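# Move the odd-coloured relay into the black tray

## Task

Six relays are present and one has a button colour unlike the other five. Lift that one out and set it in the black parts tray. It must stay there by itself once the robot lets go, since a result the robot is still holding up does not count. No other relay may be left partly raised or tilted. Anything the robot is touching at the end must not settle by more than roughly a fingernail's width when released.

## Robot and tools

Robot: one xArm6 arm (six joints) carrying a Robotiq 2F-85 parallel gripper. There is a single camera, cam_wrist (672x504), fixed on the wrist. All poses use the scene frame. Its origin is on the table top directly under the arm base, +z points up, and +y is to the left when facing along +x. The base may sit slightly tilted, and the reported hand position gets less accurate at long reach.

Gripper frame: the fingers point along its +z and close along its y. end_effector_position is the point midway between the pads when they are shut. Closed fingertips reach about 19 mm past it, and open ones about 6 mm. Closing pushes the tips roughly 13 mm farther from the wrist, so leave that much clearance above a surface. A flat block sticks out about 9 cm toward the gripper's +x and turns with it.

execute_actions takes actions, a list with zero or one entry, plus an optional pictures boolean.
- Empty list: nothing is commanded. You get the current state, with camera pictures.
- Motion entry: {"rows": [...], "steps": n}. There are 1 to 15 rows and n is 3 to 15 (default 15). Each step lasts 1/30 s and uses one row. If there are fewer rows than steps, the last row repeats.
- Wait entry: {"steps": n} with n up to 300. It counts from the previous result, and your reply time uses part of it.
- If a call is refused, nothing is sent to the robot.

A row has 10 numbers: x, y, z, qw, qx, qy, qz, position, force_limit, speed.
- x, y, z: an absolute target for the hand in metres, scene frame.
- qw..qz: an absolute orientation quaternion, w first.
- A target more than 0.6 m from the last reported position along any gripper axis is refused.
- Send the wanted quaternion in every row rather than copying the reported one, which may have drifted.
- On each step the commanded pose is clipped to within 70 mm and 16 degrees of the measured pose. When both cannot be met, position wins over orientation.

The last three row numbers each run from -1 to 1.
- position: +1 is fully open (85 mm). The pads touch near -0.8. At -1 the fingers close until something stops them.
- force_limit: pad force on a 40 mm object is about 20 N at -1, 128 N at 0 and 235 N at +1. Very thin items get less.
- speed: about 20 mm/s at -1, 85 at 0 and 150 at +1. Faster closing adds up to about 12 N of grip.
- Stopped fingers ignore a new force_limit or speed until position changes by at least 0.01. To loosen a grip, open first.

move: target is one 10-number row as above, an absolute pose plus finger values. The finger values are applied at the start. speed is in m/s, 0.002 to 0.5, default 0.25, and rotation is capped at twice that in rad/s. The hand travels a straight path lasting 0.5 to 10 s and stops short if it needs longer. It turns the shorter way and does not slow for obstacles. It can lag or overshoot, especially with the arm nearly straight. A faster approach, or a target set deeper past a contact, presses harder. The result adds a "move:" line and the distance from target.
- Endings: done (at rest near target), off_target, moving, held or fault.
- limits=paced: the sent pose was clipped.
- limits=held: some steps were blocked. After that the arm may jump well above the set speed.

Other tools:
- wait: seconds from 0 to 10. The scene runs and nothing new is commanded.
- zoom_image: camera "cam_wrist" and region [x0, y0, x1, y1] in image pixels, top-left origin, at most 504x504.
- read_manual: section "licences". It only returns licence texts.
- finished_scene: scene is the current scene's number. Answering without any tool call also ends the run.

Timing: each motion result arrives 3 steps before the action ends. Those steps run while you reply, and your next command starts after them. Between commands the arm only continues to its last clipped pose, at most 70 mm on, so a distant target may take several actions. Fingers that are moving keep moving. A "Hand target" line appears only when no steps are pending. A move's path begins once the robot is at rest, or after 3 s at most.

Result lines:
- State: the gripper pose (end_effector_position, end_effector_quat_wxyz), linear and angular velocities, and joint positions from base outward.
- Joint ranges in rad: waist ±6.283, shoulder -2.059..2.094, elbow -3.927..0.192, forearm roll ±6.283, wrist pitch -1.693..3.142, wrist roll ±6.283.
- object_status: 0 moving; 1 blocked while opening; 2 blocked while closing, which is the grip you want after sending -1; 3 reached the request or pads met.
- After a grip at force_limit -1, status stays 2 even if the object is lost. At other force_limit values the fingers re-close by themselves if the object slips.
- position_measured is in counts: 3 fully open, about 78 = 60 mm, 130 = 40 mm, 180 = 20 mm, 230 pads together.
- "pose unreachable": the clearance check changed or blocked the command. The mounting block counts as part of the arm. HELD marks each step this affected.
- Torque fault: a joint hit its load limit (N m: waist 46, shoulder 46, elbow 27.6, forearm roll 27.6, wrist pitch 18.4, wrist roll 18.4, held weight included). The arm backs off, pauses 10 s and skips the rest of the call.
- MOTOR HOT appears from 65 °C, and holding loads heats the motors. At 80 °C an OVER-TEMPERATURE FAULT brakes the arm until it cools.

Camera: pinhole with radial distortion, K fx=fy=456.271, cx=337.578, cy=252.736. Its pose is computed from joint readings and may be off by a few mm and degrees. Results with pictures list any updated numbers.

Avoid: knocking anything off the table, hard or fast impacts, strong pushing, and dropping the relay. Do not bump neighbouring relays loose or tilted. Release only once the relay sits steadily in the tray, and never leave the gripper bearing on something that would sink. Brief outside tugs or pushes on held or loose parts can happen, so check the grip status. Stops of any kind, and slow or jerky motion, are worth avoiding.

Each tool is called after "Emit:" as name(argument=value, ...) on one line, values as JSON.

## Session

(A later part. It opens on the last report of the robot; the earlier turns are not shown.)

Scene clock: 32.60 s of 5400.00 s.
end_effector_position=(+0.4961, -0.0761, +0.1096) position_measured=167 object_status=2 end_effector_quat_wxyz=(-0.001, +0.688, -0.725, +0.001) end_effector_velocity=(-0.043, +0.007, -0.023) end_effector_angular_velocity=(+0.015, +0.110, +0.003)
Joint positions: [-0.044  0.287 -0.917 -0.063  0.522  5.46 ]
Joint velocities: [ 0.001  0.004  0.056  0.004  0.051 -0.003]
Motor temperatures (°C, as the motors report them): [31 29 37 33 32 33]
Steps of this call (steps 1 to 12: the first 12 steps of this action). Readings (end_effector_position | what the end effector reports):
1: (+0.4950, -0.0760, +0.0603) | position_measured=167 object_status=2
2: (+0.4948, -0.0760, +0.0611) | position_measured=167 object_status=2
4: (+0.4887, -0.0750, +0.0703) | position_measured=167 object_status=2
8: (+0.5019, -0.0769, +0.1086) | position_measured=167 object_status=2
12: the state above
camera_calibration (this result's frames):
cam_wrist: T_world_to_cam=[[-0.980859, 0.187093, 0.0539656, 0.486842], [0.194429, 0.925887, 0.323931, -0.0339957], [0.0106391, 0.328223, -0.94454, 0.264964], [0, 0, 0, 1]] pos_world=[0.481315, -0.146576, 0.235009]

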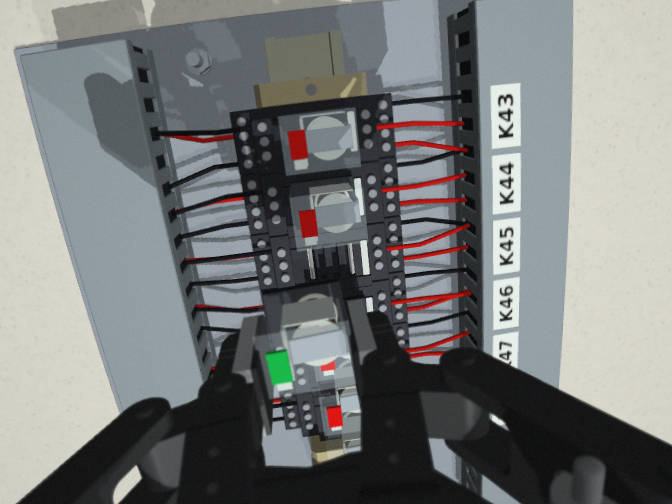

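Emit:
move(target=[0.495,-0.076,0.17,0,0.688,-0.725,0,-1,0.5,-0.5])

Emit:
move(target=[0.49,0.15,0.2,0,0.707,-0.707,0,-1,0.5,-0.5])

Scene clock: 33.67 s of 5400.00 s.
end_effector_position=(+0.4949, -0.0759, +0.1693) position_measured=167 object_status=2 end_effector_quat_wxyz=(+0.000, +0.688, -0.725, -0.001) end_effector_velocity=(+0.003, -0.001, +0.004) end_effector_angular_velocity=(-0.001, -0.006, -0.001)
Joint positions: [-0.038  0.141 -0.925 -0.051  0.679  5.451]
Joint velocities: [-0.001 -0.005 -0.005  0.001  0.004 -0.001]
Motor temperatures (°C, as the motors report them): [31 29 37 33 32 33]
Hand target: +0.495, -0.076, +0.170; -0.000, +0.688, -0.725, -0.000
Off your previous action's commanded pose: 0.001 m, 0 deg at its last step (step 3 of this call).
Off the commanded pose: 0.001 m, 0 deg.
Kept back: nothing.
move: done
camera_calibration (this result's frames):
cam_wrist: T_world_to_cam=[[-0.980675, 0.186983, 0.0575715, 0.481692], [0.195511, 0.925735, 0.323712, -0.0537464], [0.00723253, 0.328712, -0.944402, 0.322946], [0, 0, 0, 1]] pos_world=[0.480555, -0.146469, 0.294657]

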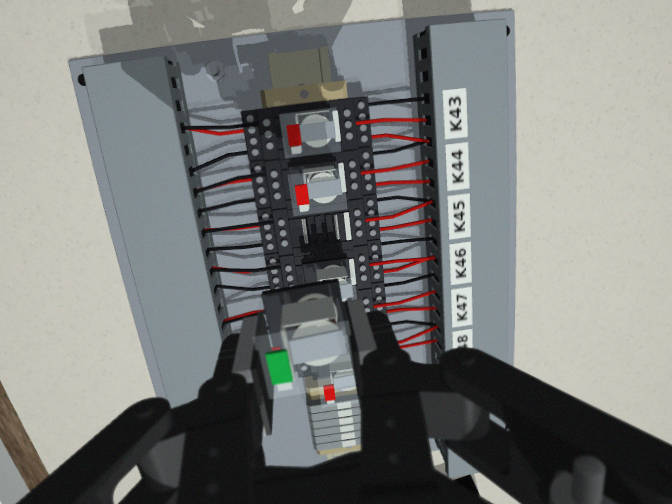

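Scene clock: 35.03 s of 5400.00 s.
end_effector_position=(+0.4899, +0.1489, +0.1998) position_measured=167 object_status=2 end_effector_quat_wxyz=(+0.001, +0.707, -0.707, +0.000) end_effector_velocity=(+0.001, +0.003, +0.001) end_effector_angular_velocity=(-0.001, -0.002, +0.002)
Joint positions: [ 0.438  0.157 -1.017 -0.112  0.784  5.913]
Joint velocities: [ 0.007  0.002 -0.006 -0.002  0.003  0.006]
Motor temperatures (°C, as the motors report them): [31 29 37 33 32 33]
Hand target: +0.490, +0.150, +0.200; +0.001, +0.707, -0.707, +0.000
Off the commanded pose: 0.001 m, 0 deg.
Kept back: nothing.
move: done
camera_calibration (this result's frames):
cam_wrist: T_world_to_cam=[[-0.989079, 0.136068, 0.056633, 0.444965], [0.147099, 0.935228, 0.32204, -0.248139], [-0.00914549, 0.326854, -0.945031, 0.286321], [0, 0, 0, 1]] pos_world=[0.479225, 0.077936, 0.325293]

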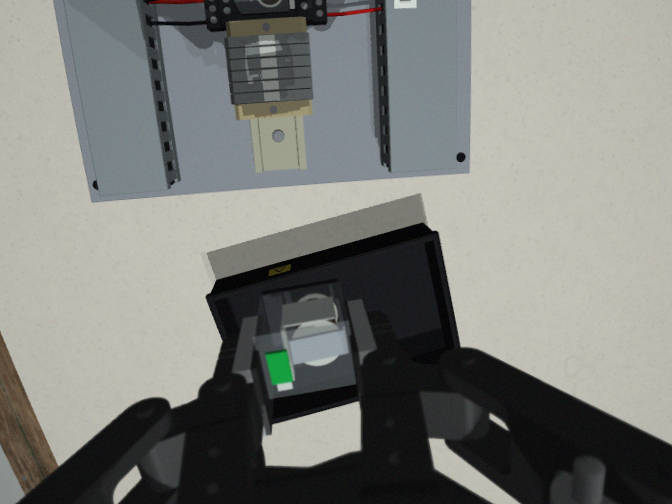

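Emit:
move(target=[0.482,0.228,0.12,0,0.707,-0.707,0,-1,0.5,-0.5])

Emit:
move(target=[0.482,0.228,0.045,0,0.707,-0.707,0,-1,0.5,-0.5], speed=0.04)

Scene clock: 36.23 s of 5400.00 s.
end_effector_position=(+0.4821, +0.2275, +0.1206) position_measured=167 object_status=2 end_effector_quat_wxyz=(-0.000, +0.707, -0.707, +0.000) end_effector_velocity=(-0.002, +0.000, -0.004) end_effector_angular_velocity=(-0.003, +0.005, -0.000)
Joint positions: [ 0.569  0.402 -1.09  -0.15   0.624  6.087]
Joint velocities: [ 0.002  0.006  0.002 -0.001 -0.001  0.004]
Motor temperatures (°C, as the motors report them): [31 29 37 33 32 33]
Hand target: +0.482, +0.228, +0.120; +0.000, +0.707, -0.707, +0.000
Off the commanded pose: 0.001 m, 0 deg.
Kept back: nothing.
move: done
camera_calibration (this result's frames):
cam_wrist: T_world_to_cam=[[-0.989155, 0.136051, 0.0553452, 0.431144], [0.146676, 0.934709, 0.323735, -0.294908], [-0.00768735, 0.328342, -0.944528, 0.184604], [0, 0, 0, 1]] pos_world=[0.471143, 0.156383, 0.245974]

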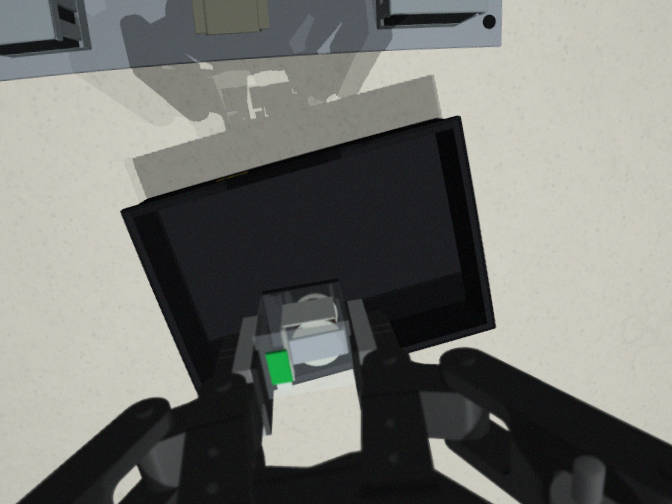

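Scene clock: 38.43 s of 5400.00 s.
end_effector_position=(+0.4819, +0.2280, +0.0454) position_measured=167 object_status=2 end_effector_quat_wxyz=(-0.000, +0.707, -0.707, +0.000) end_effector_velocity=(+0.002, +0.001, +0.002) end_effector_angular_velocity=(+0.003, -0.005, -0.002)
Joint positions: [ 0.55   0.59  -1.124 -0.191  0.47   6.116]
Joint velocities: [-0.    -0.001 -0.003 -0.    -0.002  0.001]
Motor temperatures (°C, as the motors report them): [31 29 37 33 32 33]
Hand target: +0.482, +0.228, +0.045; +0.000, +0.707, -0.707, -0.000
Off the commanded pose: 0.000 m, 0 deg.
Kept back: nothing.
move: done
camera_calibration (this result's frames):
cam_wrist: T_world_to_cam=[[-0.989181, 0.135636, 0.0558859, 0.435187], [0.146463, 0.934655, 0.323988, -0.270862], [-0.00828969, 0.328668, -0.944409, 0.113663], [0, 0, 0, 1]] pos_world=[0.471093, 0.156778, 0.17078]

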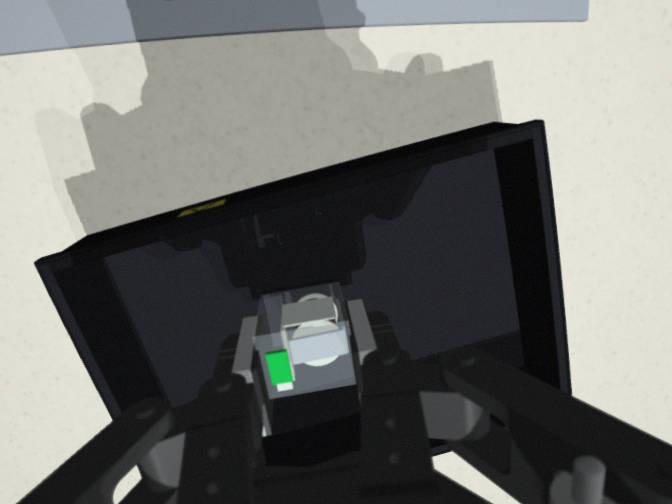

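Emit:
move(target=[0.482,0.226,0.035,0,0.707,-0.707,0,-1,0.5,-0.5], speed=0.015)

Emit:
move(target=[0.482,0.226,0.035,0,0.707,-0.707,0,0.2,0,0])

Emit:
move(target=[0.482,0.2,0.15,0,0.707,-0.707,0,0.2,0,0], speed=0.15)

Scene clock: 39.57 s of 5400.00 s.
end_effector_position=(+0.4827, +0.2264, +0.0359) position_measured=167 object_status=2 end_effector_quat_wxyz=(-0.001, +0.707, -0.707, +0.000) end_effector_velocity=(+0.000, +0.000, -0.001) end_effector_angular_velocity=(+0.001, -0.001, +0.002)
Joint positions: [ 0.544  0.615 -1.13  -0.197  0.45   6.117]
Joint velocities: [ 0.     0.002 -0.    -0.001 -0.003 -0.   ]
Motor temperatures (°C, as the motors report them): [31 29 37 33 32 33]
Hand target: +0.482, +0.226, +0.035; -0.000, +0.707, -0.707, -0.000
Off the commanded pose: 0.001 m, 0 deg.
Kept back: nothing.
move: done
camera_calibration (this result's frames):
cam_wrist: T_world_to_cam=[[-0.989267, 0.135505, 0.0546665, 0.436818], [0.145945, 0.934457, 0.324794, -0.266161], [-0.00707242, 0.329286, -0.944204, 0.104489], [0, 0, 0, 1]] pos_world=[0.471714, 0.155119, 0.161227]

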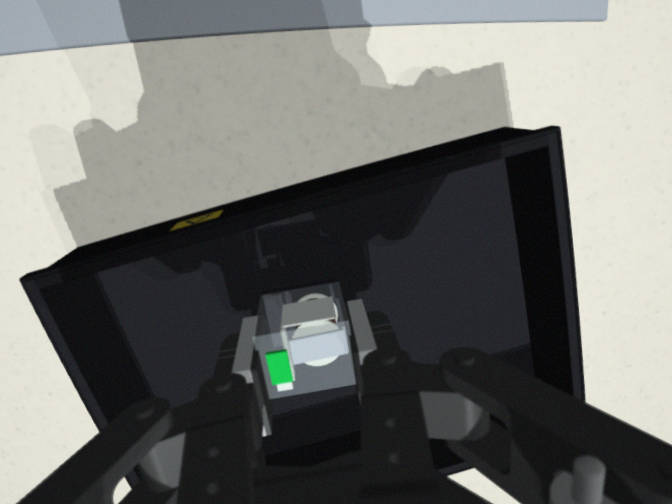

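Scene clock: 40.27 s of 5400.00 s.
end_effector_position=(+0.4820, +0.2260, +0.0350) position_measured=104 object_status=0 end_effector_quat_wxyz=(+0.000, +0.707, -0.707, -0.000) end_effector_velocity=(+0.001, +0.000, +0.001) end_effector_angular_velocity=(+0.001, -0.002, +0.000)
Joint positions: [ 0.543  0.616 -1.13  -0.197  0.45   6.117]
Joint velocities: [ 0.    -0.002 -0.001  0.001  0.    -0.001]
Motor temperatures (°C, as the motors report them): [31 29 37 33 32 33]
Hand target: +0.482, +0.226, +0.035; -0.000, +0.707, -0.707, -0.000
Off the commanded pose: 0.000 m, 0 deg.
Kept back: nothing.
move: done
camera_calibration (this result's frames):
cam_wrist: T_world_to_cam=[[-0.989172, 0.135532, 0.0562974, 0.436114], [0.146498, 0.934749, 0.3237, -0.265699], [-0.0087522, 0.328443, -0.944483, 0.104755], [0, 0, 0, 1]] pos_world=[0.471234, 0.154848, 0.160394]

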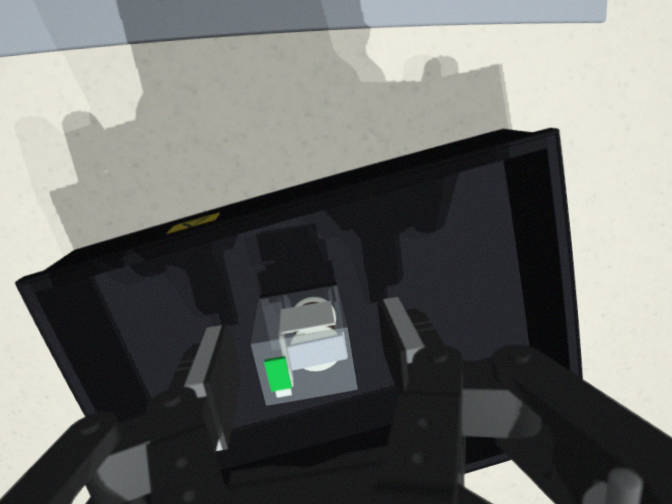

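Scene clock: 41.50 s of 5400.00 s.
end_effector_position=(+0.4820, +0.2002, +0.1492) position_measured=104 object_status=3 end_effector_quat_wxyz=(+0.001, +0.707, -0.707, -0.000) end_effector_velocity=(+0.004, +0.000, +0.006) end_effector_angular_velocity=(+0.005, -0.012, -0.001)
Joint positions: [ 0.527  0.302 -1.043 -0.135  0.673  6.028]
Joint velocities: [-0.002 -0.009 -0.004  0.     0.001 -0.002]
Motor temperatures (°C, as the motors report them): [31 29 37 33 32 33]
Hand target: +0.482, +0.200, +0.150; -0.000, +0.707, -0.707, -0.000
Off the commanded pose: 0.001 m, 0 deg.
Kept back: nothing.
move: done
camera_calibration (this result's frames):
cam_wrist: T_world_to_cam=[[-0.989143, 0.135278, 0.0574072, 0.433065], [0.146618, 0.934917, 0.323161, -0.278535], [-0.0099543, 0.32807, -0.944601, 0.22178], [0, 0, 0, 1]] pos_world=[0.471409, 0.129064, 0.274644]

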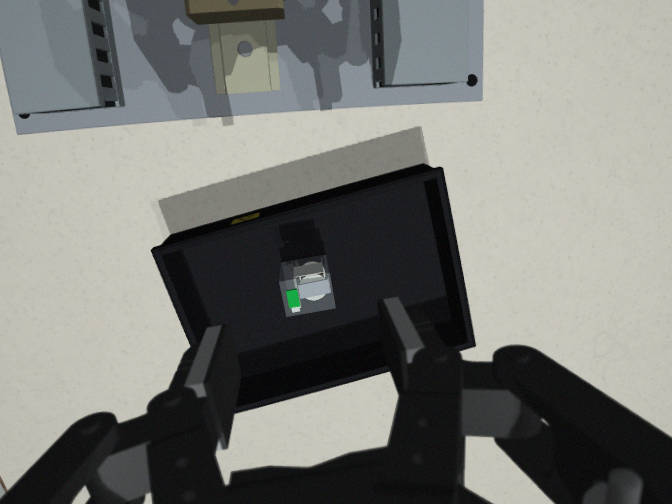

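The relay is in the tray. I'll check the other five before ending the scene.

Emit:
move(target=[0.42,-0.03,0.17,0.259,0,0.966,0,1,0,0])

Scene clock: 45.43 s of 5400.00 s.
end_effector_position=(+0.4199, -0.0302, +0.1710) position_measured=3 object_status=3 end_effector_quat_wxyz=(+0.236, +0.002, +0.972, -0.014) end_effector_velocity=(-0.000, -0.001, +0.000) end_effector_angular_velocity=(+0.003, -0.001, -0.008)
Joint positions: [ 0.29  -0.136 -0.296  0.934 -0.213  6.281]
Joint velocities: [-0.001 -0.002 -0.     0.008  0.    -0.   ]
Motor temperatures (°C, as the motors report them): [31 29 37 33 32 33]
Hand target: +0.420, -0.030, +0.171; +0.236, +0.003, +0.972, -0.014
Off the commanded pose: 0.001 m, 3 deg.
joint sent to its limit — the command would take joint 6 (wrist roll) past its upper limit, so that joint was sent only as far as its limit.
Kept back: nothing.
move: off_target
camera_calibration (this result's frames):
cam_wrist: T_world_to_cam=[[0.105181, 0.990654, 0.0868456, -0.0371782], [0.679993, -0.13537, 0.720614, -0.385344], [0.725635, -0.0167406, -0.687876, -0.0459162], [0, 0, 0, 1]] pos_world=[0.29926, -0.0161019, 0.249328]

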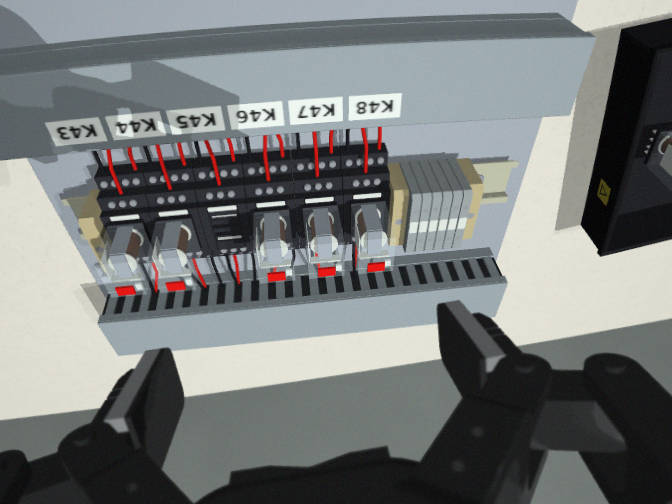

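Emit:
finished_scene(scene=1)

The scene is finished: the task was done.


## Next scene

The same job, from a new start.

Emit:
execute_actions(actions=[])

Scene clock: 0.00 s of 5400.00 s.
end_effector_position=(+0.6268, -0.0863, +0.3013) position_measured=3 object_status=3 end_effector_quat_wxyz=(-0.178, +0.887, -0.376, -0.202) end_effector_velocity=(+0.000, -0.000, -0.001) end_effector_angular_velocity=(+0.000, +0.001, -0.000)
Joint positions: [-0.203  0.924 -2.563  0.398  1.894 -1.797]
Joint velocities: [-0.     0.001 -0.    -0.    -0.001 -0.   ]
Motor temperatures (°C, as the motors report them): [31 28 35 33 32 33]
Hand target: +0.627, -0.086, +0.301; -0.178, +0.887, -0.376, -0.202
camera_calibration (this result's frames):
cam_wrist: T_world_to_cam=[[-0.804053, -0.592655, -0.0475226, 0.459048], [-0.413509, 0.49999, 0.760934, 0.100552], [-0.427211, 0.631482, -0.647087, 0.658967], [0, 0, 0, 1]] pos_world=[0.692196, -0.194343, 0.37171]

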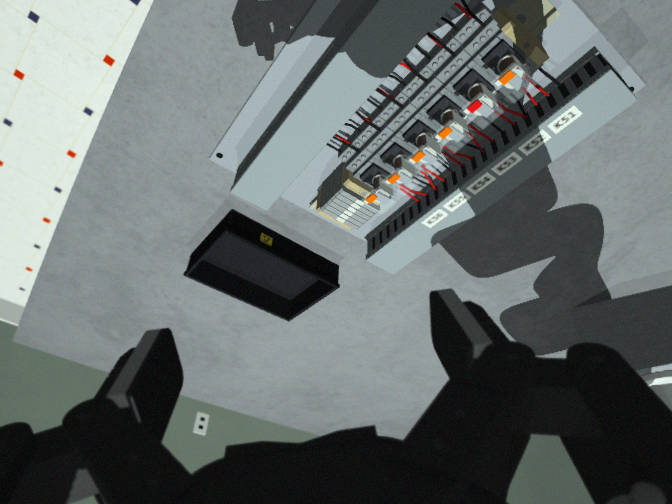

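Emit:
move(target=[0.51,-0.10,0.13,0,0.707,-0.707,0,0.3,0,0])

Scene clock: 2.60 s of 5400.00 s.
end_effector_position=(+0.5090, -0.1001, +0.1307) position_measured=91 object_status=3 end_effector_quat_wxyz=(+0.000, +0.707, -0.707, +0.000) end_effector_velocity=(-0.004, +0.001, -0.004) end_effector_angular_velocity=(-0.003, +0.008, -0.003)
Joint positions: [-0.085  0.276 -0.986 -0.049  0.603 -0.931]
Joint velocities: [ 0.002  0.003  0.007 -0.009 -0.002  0.013]
Motor temperatures (°C, as the motors report them): [31 29 35 33 32 33]
Hand target: +0.509, -0.100, +0.130; +0.001, +0.707, -0.707, +0.000
Off the commanded pose: 0.001 m, 0 deg.
Kept back: nothing.
move: done
camera_calibration (this result's frames):
cam_wrist: T_world_to_cam=[[-0.989215, 0.135207, 0.0563293, 0.501588], [0.146194, 0.935089, 0.322857, 0.00445597], [-0.00902035, 0.32761, -0.94477, 0.302521], [0, 0, 0, 1]] pos_world=[0.498255, -0.171094, 0.25612]

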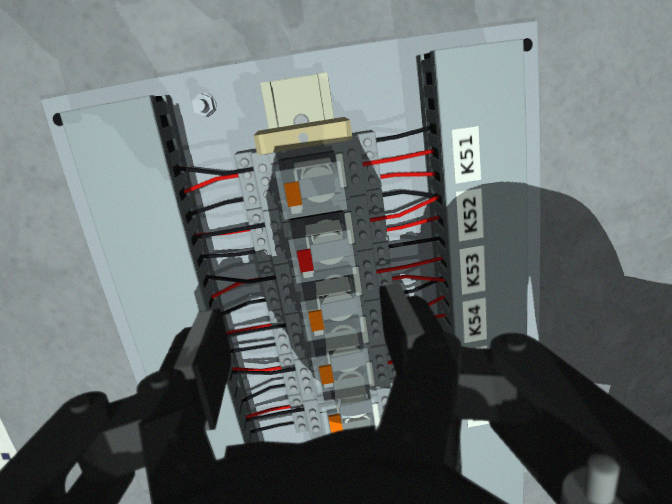

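Emit:
move(target=[0.499,-0.108,0.085,0,0.707,-0.707,0,0.3,0,0], speed=0.08)

Scene clock: 3.77 s of 5400.00 s.
end_effector_position=(+0.4992, -0.1080, +0.0856) position_measured=91 object_status=3 end_effector_quat_wxyz=(-0.000, +0.707, -0.707, +0.000) end_effector_velocity=(-0.001, -0.001, -0.002) end_effector_angular_velocity=(+0.001, +0.001, -0.002)
Joint positions: [-0.109  0.369 -0.959 -0.053  0.481 -0.948]
Joint velocities: [-0.003  0.003  0.001  0.001 -0.003 -0.001]
Motor temperatures (°C, as the motors report them): [31 29 35 33 32 33]
Hand target: +0.499, -0.108, +0.085; +0.000, +0.707, -0.707, +0.000
Off the commanded pose: 0.001 m, 0 deg.
Kept back: nothing.
move: done
camera_calibration (this result's frames):
cam_wrist: T_world_to_cam=[[-0.989223, 0.135578, 0.0552802, 0.495702], [0.146207, 0.934815, 0.323641, 0.0277526], [-0.00779829, 0.328236, -0.944564, 0.261903], [0, 0, 0, 1]] pos_world=[0.488344, -0.179115, 0.210999]

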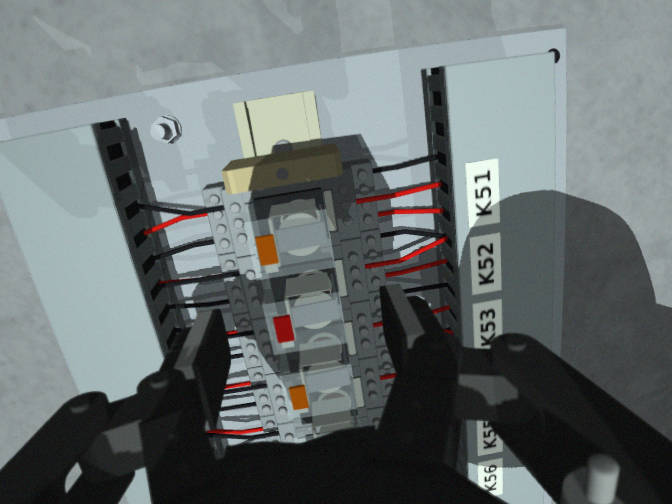

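Emit:
move(target=[0.499,-0.102,0.075,0,0.725,-0.688,0,0.3,0,0], speed=0.05)

Scene clock: 4.80 s of 5400.00 s.
end_effector_position=(+0.4990, -0.1021, +0.0751) position_measured=91 object_status=3 end_effector_quat_wxyz=(-0.000, +0.725, -0.688, +0.000) end_effector_velocity=(+0.002, +0.001, +0.000) end_effector_angular_velocity=(+0.000, -0.004, +0.004)
Joint positions: [-0.098  0.395 -0.96  -0.058  0.456 -0.984]
Joint velocities: [ 0.001  0.001 -0.002  0.001 -0.003 -0.003]
Motor temperatures (°C, as the motors report them): [31 29 35 33 32 33]
Hand target: +0.499, -0.102, +0.075; +0.000, +0.725, -0.688, +0.000
Off the commanded pose: 0.000 m, 0 deg.
Kept back: nothing.
move: done
camera_calibration (this result's frames):
cam_wrist: T_world_to_cam=[[-0.994885, 0.0839597, 0.0561719, 0.492736], [0.0976956, 0.941124, 0.323638, 0.0504809], [-0.0256922, 0.32747, -0.944512, 0.258924], [0, 0, 0, 1]] pos_world=[0.491936, -0.173669, 0.200542]

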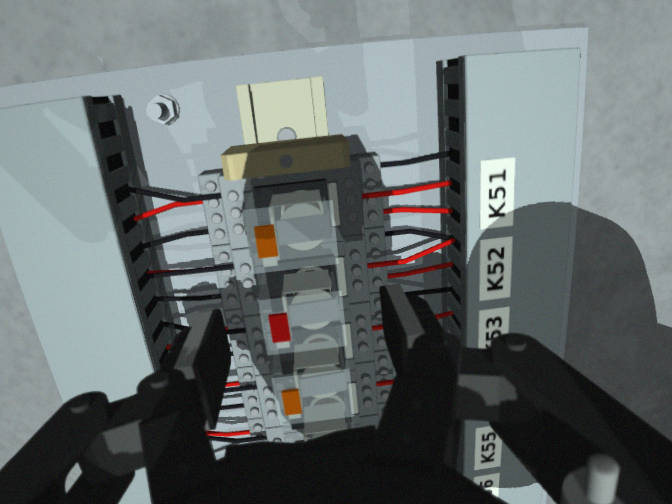

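Emit:
move(target=[0.501,-0.100,0.060,0,0.725,-0.688,0,0.3,0,0], speed=0.03)

Scene clock: 5.80 s of 5400.00 s.
end_effector_position=(+0.5010, -0.1000, +0.0602) position_measured=91 object_status=3 end_effector_quat_wxyz=(-0.000, +0.725, -0.688, +0.000) end_effector_velocity=(+0.002, -0.001, +0.000) end_effector_angular_velocity=(-0.000, -0.005, -0.004)
Joint positions: [-0.095  0.441 -0.975 -0.063  0.426 -0.976]
Joint velocities: [-0.001  0.003 -0.005  0.002 -0.003  0.002]
Motor temperatures (°C, as the motors report them): [31 29 35 33 32 33]
Hand target: +0.501, -0.100, +0.060; +0.000, +0.725, -0.688, +0.000
Off the commanded pose: 0.000 m, 0 deg.
Kept back: nothing.
move: done
camera_calibration (this result's frames):
cam_wrist: T_world_to_cam=[[-0.994917, 0.0835962, 0.0561499, 0.495357], [0.0973454, 0.941148, 0.323673, 0.0533814], [-0.0257875, 0.327493, -0.944502, 0.244229], [0, 0, 0, 1]] pos_world=[0.493941, -0.171633, 0.185582]

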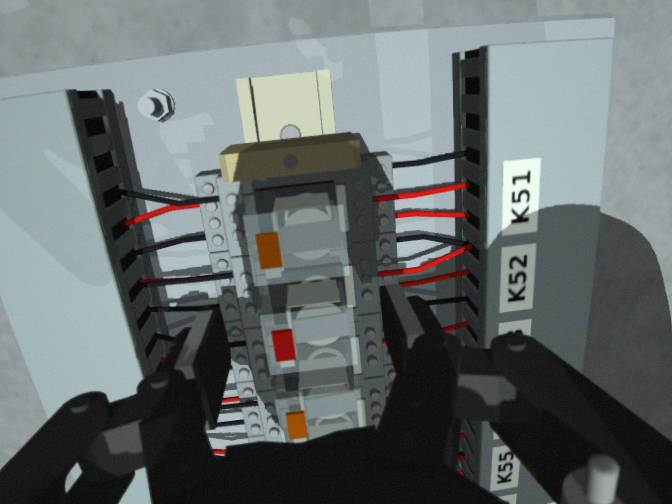

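Emit:
move(target=[0.501,-0.100,0.060,0,0.725,-0.688,0,-1,0.5,-0.5])

Emit:
execute_actions(actions=[{"rows":[[0.501,-0.100,0.11,0,0.725,-0.688,0,-1,0.5,-0.5]],"steps":15}], pictures=true)

Scene clock: 7.77 s of 5400.00 s.
end_effector_position=(+0.4996, -0.1000, +0.0597) position_measured=167 object_status=0 end_effector_quat_wxyz=(+0.001, +0.725, -0.689, -0.001) end_effector_velocity=(+0.002, -0.001, +0.001) end_effector_angular_velocity=(-0.001, -0.004, -0.001)
Joint positions: [-0.095  0.44  -0.973 -0.063  0.429 -0.976]
Joint velocities: [-0.    -0.    -0.002  0.    -0.003  0.   ]
Motor temperatures (°C, as the motors report them): [31 29 35 33 32 33]
Hand target: +0.501, -0.100, +0.060; +0.000, +0.725, -0.688, -0.000
Off the commanded pose: 0.001 m, 0 deg.
Kept back: nothing.
move: done
camera_calibration (this result's frames):
cam_wrist: T_world_to_cam=[[-0.994662, 0.0841296, 0.0597509, 0.493685], [0.0990365, 0.940922, 0.323817, 0.0527812], [-0.0289784, 0.328006, -0.944231, 0.245401], [0, 0, 0, 1]] pos_world=[0.492934, -0.171689, 0.185125]

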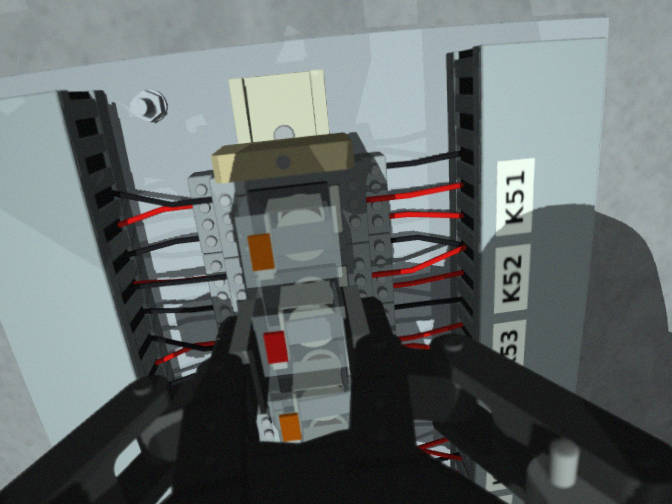

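Scene clock: 8.17 s of 5400.00 s.
end_effector_position=(+0.5028, -0.1001, +0.1099) position_measured=167 object_status=2 end_effector_quat_wxyz=(-0.001, +0.726, -0.688, +0.002) end_effector_velocity=(-0.052, +0.009, -0.029) end_effector_angular_velocity=(+0.024, +0.132, -0.002)
Joint positions: [-0.09   0.31  -0.958 -0.052  0.536 -0.984]
Joint velocities: [-0.003  0.006  0.068  0.002  0.059 -0.001]
Motor temperatures (°C, as the motors report them): [31 29 35 33 32 33]
Steps of this call (steps 1 to 12: the first 12 steps of this action). Readings (end_effector_position | what the end effector reports):
1: (+0.4996, -0.1000, +0.0598) | position_measured=167 object_status=2
2: (+0.4995, -0.1000, +0.0606) | position_measured=167 object_status=2
4: (+0.4966, -0.0990, +0.0711) | position_measured=167 object_status=2
8: (+0.5103, -0.1012, +0.1100) | position_measured=167 object_status=2
12: the state above
camera_calibration (this result's frames):
cam_wrist: T_world_to_cam=[[-0.995178, 0.0830578, 0.0521732, 0.494924], [0.0955299, 0.941377, 0.323549, 0.0381046], [-0.0222413, 0.326973, -0.944772, 0.289449], [0, 0, 0, 1]] pos_world=[0.495335, -0.17162, 0.235313]

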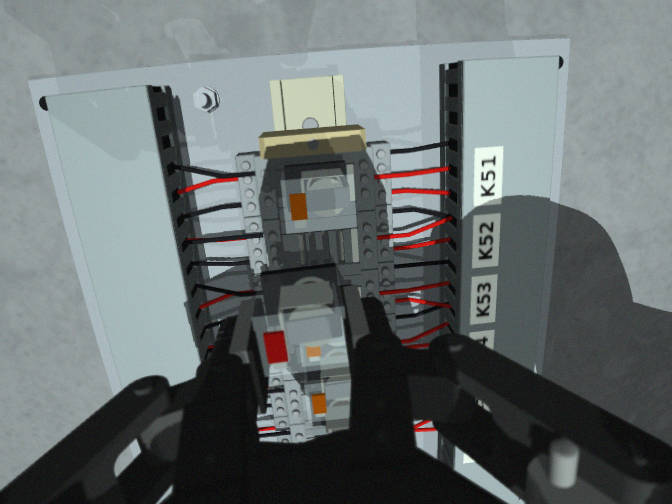

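Emit:
move(target=[0.501,-0.100,0.15,0,0.725,-0.688,0,-1,0.5,-0.5])

Emit:
move(target=[0.52,0.15,0.17,0,0.707,-0.707,0,-1,0.5,-0.5])

Scene clock: 9.17 s of 5400.00 s.
end_effector_position=(+0.5008, -0.0999, +0.1493) position_measured=167 object_status=2 end_effector_quat_wxyz=(+0.000, +0.725, -0.688, -0.001) end_effector_velocity=(+0.001, +0.000, +0.003) end_effector_angular_velocity=(+0.000, -0.003, +0.000)
Joint positions: [-0.087  0.211 -0.957 -0.045  0.639 -0.989]
Joint velocities: [ 0.001 -0.005 -0.002  0.001  0.004 -0.   ]
Motor temperatures (°C, as the motors report them): [31 29 36 33 32 33]
Hand target: +0.501, -0.100, +0.150; -0.000, +0.725, -0.688, -0.000
Off your previous action's commanded pose: 0.001 m, 0 deg at its last step (step 3 of this call).
Off the commanded pose: 0.001 m, 0 deg.
Kept back: nothing.
move: done
camera_calibration (this result's frames):
cam_wrist: T_world_to_cam=[[-0.994854, 0.083483, 0.0574146, 0.489914], [0.0976588, 0.941049, 0.323867, 0.0242587], [-0.0269925, 0.327807, -0.944359, 0.329016], [0, 0, 0, 1]] pos_world=[0.493904, -0.171582, 0.274725]

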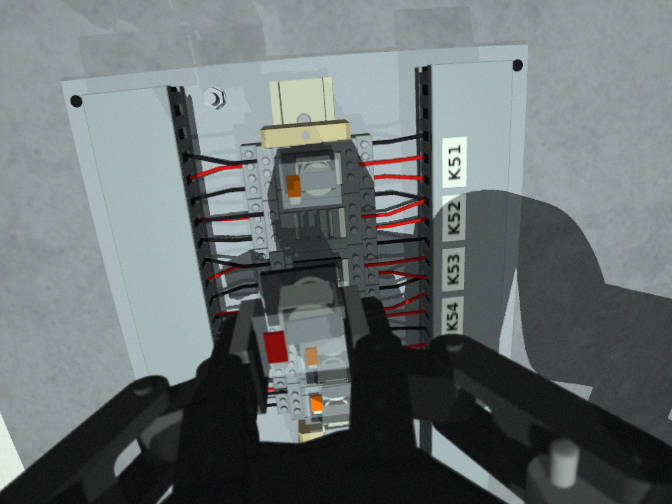

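Scene clock: 10.63 s of 5400.00 s.
end_effector_position=(+0.5199, +0.1488, +0.1698) position_measured=167 object_status=2 end_effector_quat_wxyz=(+0.001, +0.707, -0.707, +0.000) end_effector_velocity=(+0.001, +0.003, +0.001) end_effector_angular_velocity=(-0.000, -0.002, -0.001)
Joint positions: [ 0.413  0.295 -1.119 -0.113  0.746 -0.391]
Joint velocities: [ 0.005  0.003 -0.007 -0.001  0.003  0.006]
Motor temperatures (°C, as the motors report them): [31 29 36 33 32 33]
Hand target: +0.520, +0.149, +0.170; +0.001, +0.707, -0.707, +0.000
Off the commanded pose: 0.001 m, 0 deg.
Kept back: nothing.
move: done
camera_calibration (this result's frames):
cam_wrist: T_world_to_cam=[[-0.989094, 0.135967, 0.0566161, 0.476302], [0.146998, 0.935242, 0.322047, -0.242752], [-0.00916203, 0.326858, -0.945029, 0.258282], [0, 0, 0, 1]] pos_world=[0.509158, 0.077849, 0.295296]

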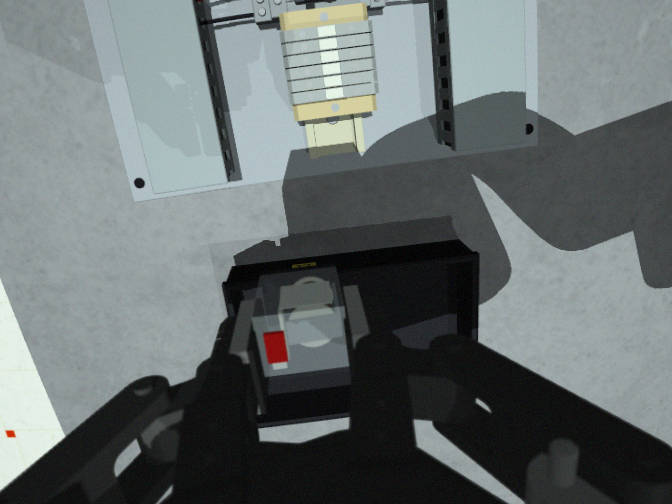

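Emit:
move(target=[0.497,0.232,0.12,0,0.707,-0.707,0,-1,0.5,-0.5])

Scene clock: 11.73 s of 5400.00 s.
end_effector_position=(+0.4973, +0.2314, +0.1205) position_measured=167 object_status=2 end_effector_quat_wxyz=(-0.000, +0.707, -0.707, +0.000) end_effector_velocity=(-0.004, +0.002, -0.003) end_effector_angular_velocity=(-0.004, +0.006, +0.003)
Joint positions: [ 0.563  0.441 -1.157 -0.144  0.651 -0.208]
Joint velocities: [ 0.006  0.006  0.002 -0.001  0.     0.004]
Motor temperatures (°C, as the motors report them): [31 29 36 33 32 33]
Hand target: +0.497, +0.232, +0.120; +0.000, +0.707, -0.707, +0.000
Off the commanded pose: 0.001 m, 0 deg.
Kept back: nothing.
move: done
camera_calibration (this result's frames):
cam_wrist: T_world_to_cam=[[-0.989137, 0.136179, 0.0553512, 0.445622], [0.146799, 0.934704, 0.323696, -0.300815], [-0.00765616, 0.328305, -0.944541, 0.183416], [0, 0, 0, 1]] pos_world=[0.486345, 0.160272, 0.245951]

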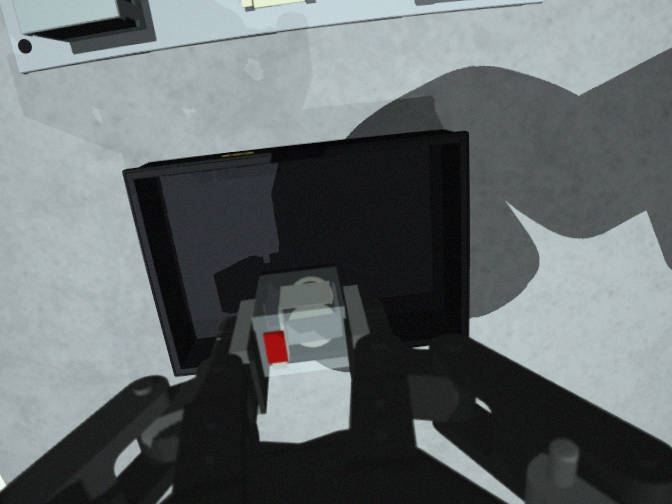

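Emit:
move(target=[0.497,0.218,0.10,0,0.707,-0.707,0,-1,0.5,-0.5], speed=0.08)

Emit:
move(target=[0.497,0.218,0.036,0,0.707,-0.707,0,-1,0.5,-0.5], speed=0.04)

Scene clock: 12.73 s of 5400.00 s.
end_effector_position=(+0.4971, +0.2182, +0.1004) position_measured=167 object_status=2 end_effector_quat_wxyz=(-0.000, +0.707, -0.707, +0.000) end_effector_velocity=(+0.000, +0.001, +0.001) end_effector_angular_velocity=(+0.002, -0.003, +0.001)
Joint positions: [ 0.536  0.47  -1.134 -0.151  0.596 -0.226]
Joint velocities: [ 0.001 -0.001  0.001  0.    -0.003 -0.001]
Motor temperatures (°C, as the motors report them): [31 29 36 33 32 33]
Hand target: +0.497, +0.218, +0.100; -0.000, +0.707, -0.707, -0.000
Off the commanded pose: 0.000 m, 0 deg.
Kept back: nothing.
move: done
camera_calibration (this result's frames):
cam_wrist: T_world_to_cam=[[-0.989204, 0.135505, 0.0558045, 0.448524], [0.146314, 0.934642, 0.324094, -0.281704], [-0.00824093, 0.32876, -0.944378, 0.16887], [0, 0, 0, 1]] pos_world=[0.486291, 0.146998, 0.225746]

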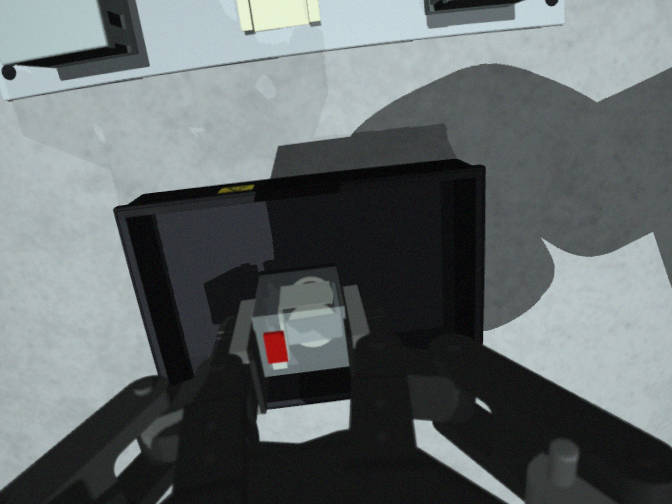

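Scene clock: 14.60 s of 5400.00 s.
end_effector_position=(+0.4972, +0.2181, +0.0369) position_measured=167 object_status=2 end_effector_quat_wxyz=(-0.001, +0.707, -0.707, +0.000) end_effector_velocity=(-0.000, +0.000, -0.001) end_effector_angular_velocity=(-0.001, +0.001, -0.000)
Joint positions: [ 0.52   0.63  -1.17  -0.185  0.472 -0.203]
Joint velocities: [ 0.     0.004 -0.002 -0.001 -0.001  0.002]
Motor temperatures (°C, as the motors report them): [31 29 36 33 32 33]
Hand target: +0.497, +0.218, +0.036; +0.000, +0.707, -0.707, -0.000
Off the commanded pose: 0.001 m, 0 deg.
Kept back: nothing.
move: done
camera_calibration (this result's frames):
cam_wrist: T_world_to_cam=[[-0.989221, 0.135605, 0.0552527, 0.452208], [0.146229, 0.934576, 0.324322, -0.261041], [-0.00765831, 0.328906, -0.944332, 0.108644], [0, 0, 0, 1]] pos_world=[0.486338, 0.146908, 0.162272]

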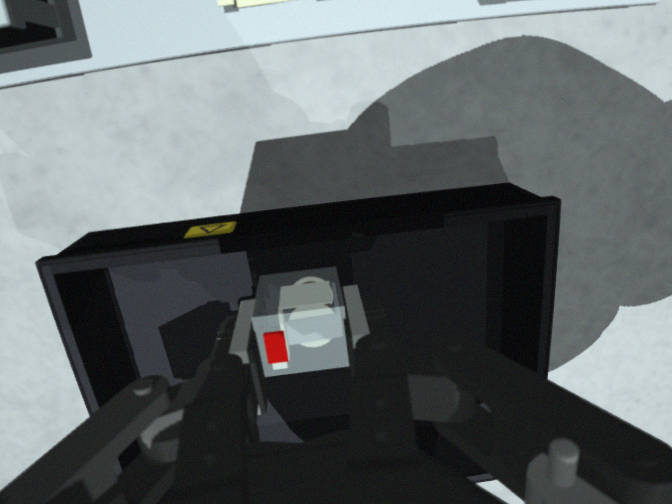

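Emit:
move(target=[0.497,0.221,0.035,0,0.707,-0.707,0,0.2,0,0])

Emit:
move(target=[0.497,0.205,0.15,0,0.707,-0.707,0,0.2,0,0], speed=0.15)

Emit:
move(target=[0.5,-0.09,0.22,0,0.707,-0.707,0,0.2,0,0])

Scene clock: 15.53 s of 5400.00 s.
end_effector_position=(+0.4970, +0.2210, +0.0350) position_measured=104 object_status=3 end_effector_quat_wxyz=(+0.000, +0.707, -0.707, -0.000) end_effector_velocity=(+0.000, +0.001, +0.001) end_effector_angular_velocity=(+0.000, -0.001, +0.001)
Joint positions: [ 0.525  0.638 -1.177 -0.185  0.473 -0.198]
Joint velocities: [ 0.001 -0.001 -0.001 -0.     0.001  0.001]
Motor temperatures (°C, as the motors report them): [31 29 36 33 32 33]
Hand target: +0.497, +0.221, +0.035; +0.000, +0.707, -0.707, +0.000
Off the commanded pose: 0.000 m, 0 deg.
Kept back: nothing.
move: done
camera_calibration (this result's frames):
cam_wrist: T_world_to_cam=[[-0.98917, 0.135547, 0.0563082, 0.451625], [0.146515, 0.934755, 0.323677, -0.263187], [-0.00876104, 0.328421, -0.944491, 0.106541], [0, 0, 0, 1]] pos_world=[0.486228, 0.149809, 0.160385]

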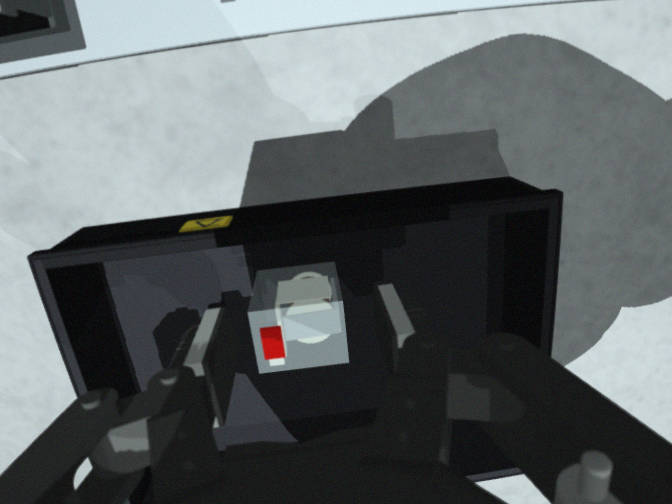

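Scene clock: 16.77 s of 5400.00 s.
end_effector_position=(+0.4970, +0.2051, +0.1492) position_measured=104 object_status=3 end_effector_quat_wxyz=(+0.001, +0.707, -0.707, -0.000) end_effector_velocity=(+0.003, +0.001, +0.004) end_effector_angular_velocity=(+0.004, -0.008, -0.001)
Joint positions: [ 0.525  0.345 -1.11  -0.131  0.698 -0.263]
Joint velocities: [-0.    -0.006 -0.005  0.     0.002 -0.   ]
Motor temperatures (°C, as the motors report them): [31 29 36 33 32 33]
Hand target: +0.497, +0.205, +0.150; -0.000, +0.707, -0.707, -0.000
Off the commanded pose: 0.001 m, 0 deg.
Kept back: nothing.
move: done
camera_calibration (this result's frames):
cam_wrist: T_world_to_cam=[[-0.989139, 0.135305, 0.0574207, 0.447226], [0.146647, 0.934933, 0.323102, -0.285359], [-0.00996718, 0.328013, -0.944621, 0.220302], [0, 0, 0, 1]] pos_world=[0.486412, 0.134018, 0.274622]

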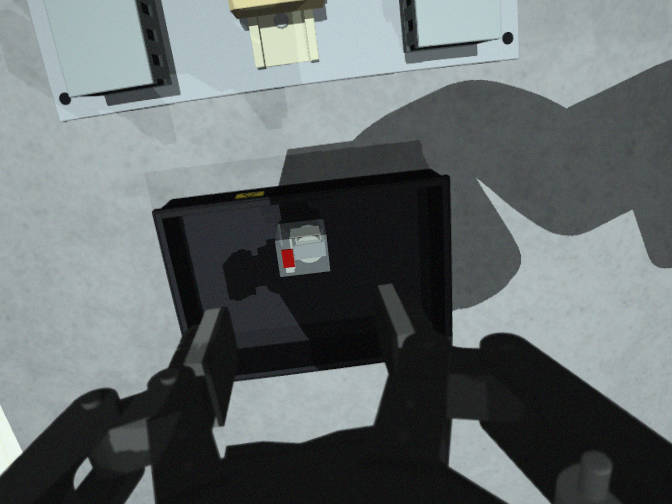

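Scene clock: 18.43 s of 5400.00 s.
end_effector_position=(+0.5004, -0.0887, +0.2197) position_measured=104 object_status=3 end_effector_quat_wxyz=(-0.001, +0.707, -0.707, -0.001) end_effector_velocity=(+0.001, -0.003, +0.002) end_effector_angular_velocity=(-0.001, -0.003, -0.000)
Joint positions: [-0.058  0.061 -0.988 -0.038  0.821 -0.919]
Joint velocities: [-0.006 -0.    -0.005  0.001  0.003 -0.007]
Motor temperatures (°C, as the motors report them): [31 29 36 33 32 33]
Hand target: +0.501, -0.089, +0.220; -0.001, +0.707, -0.707, -0.001
Off the commanded pose: 0.001 m, 0 deg.
Kept back: nothing.
move: done
camera_calibration (this result's frames):
cam_wrist: T_world_to_cam=[[-0.989222, 0.13492, 0.056884, 0.486369], [0.146133, 0.934109, 0.325707, -0.0343593], [-0.00919128, 0.33051, -0.943758, 0.382958], [0, 0, 0, 1]] pos_world=[0.489668, -0.160097, 0.344944]

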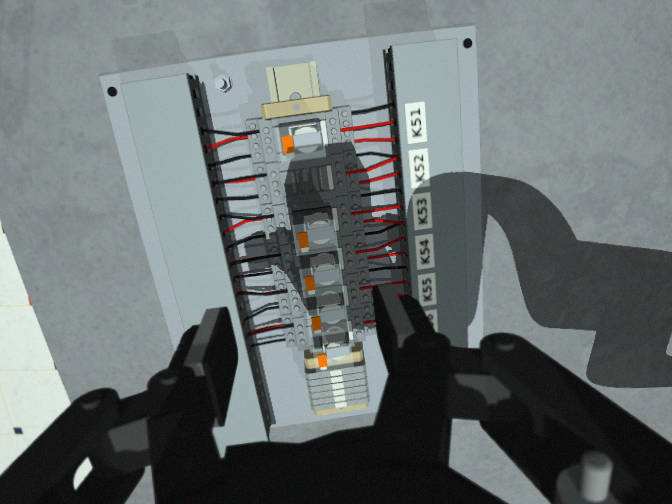

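Emit:
finished_scene(scene=2)

The scene is finished: the task was done.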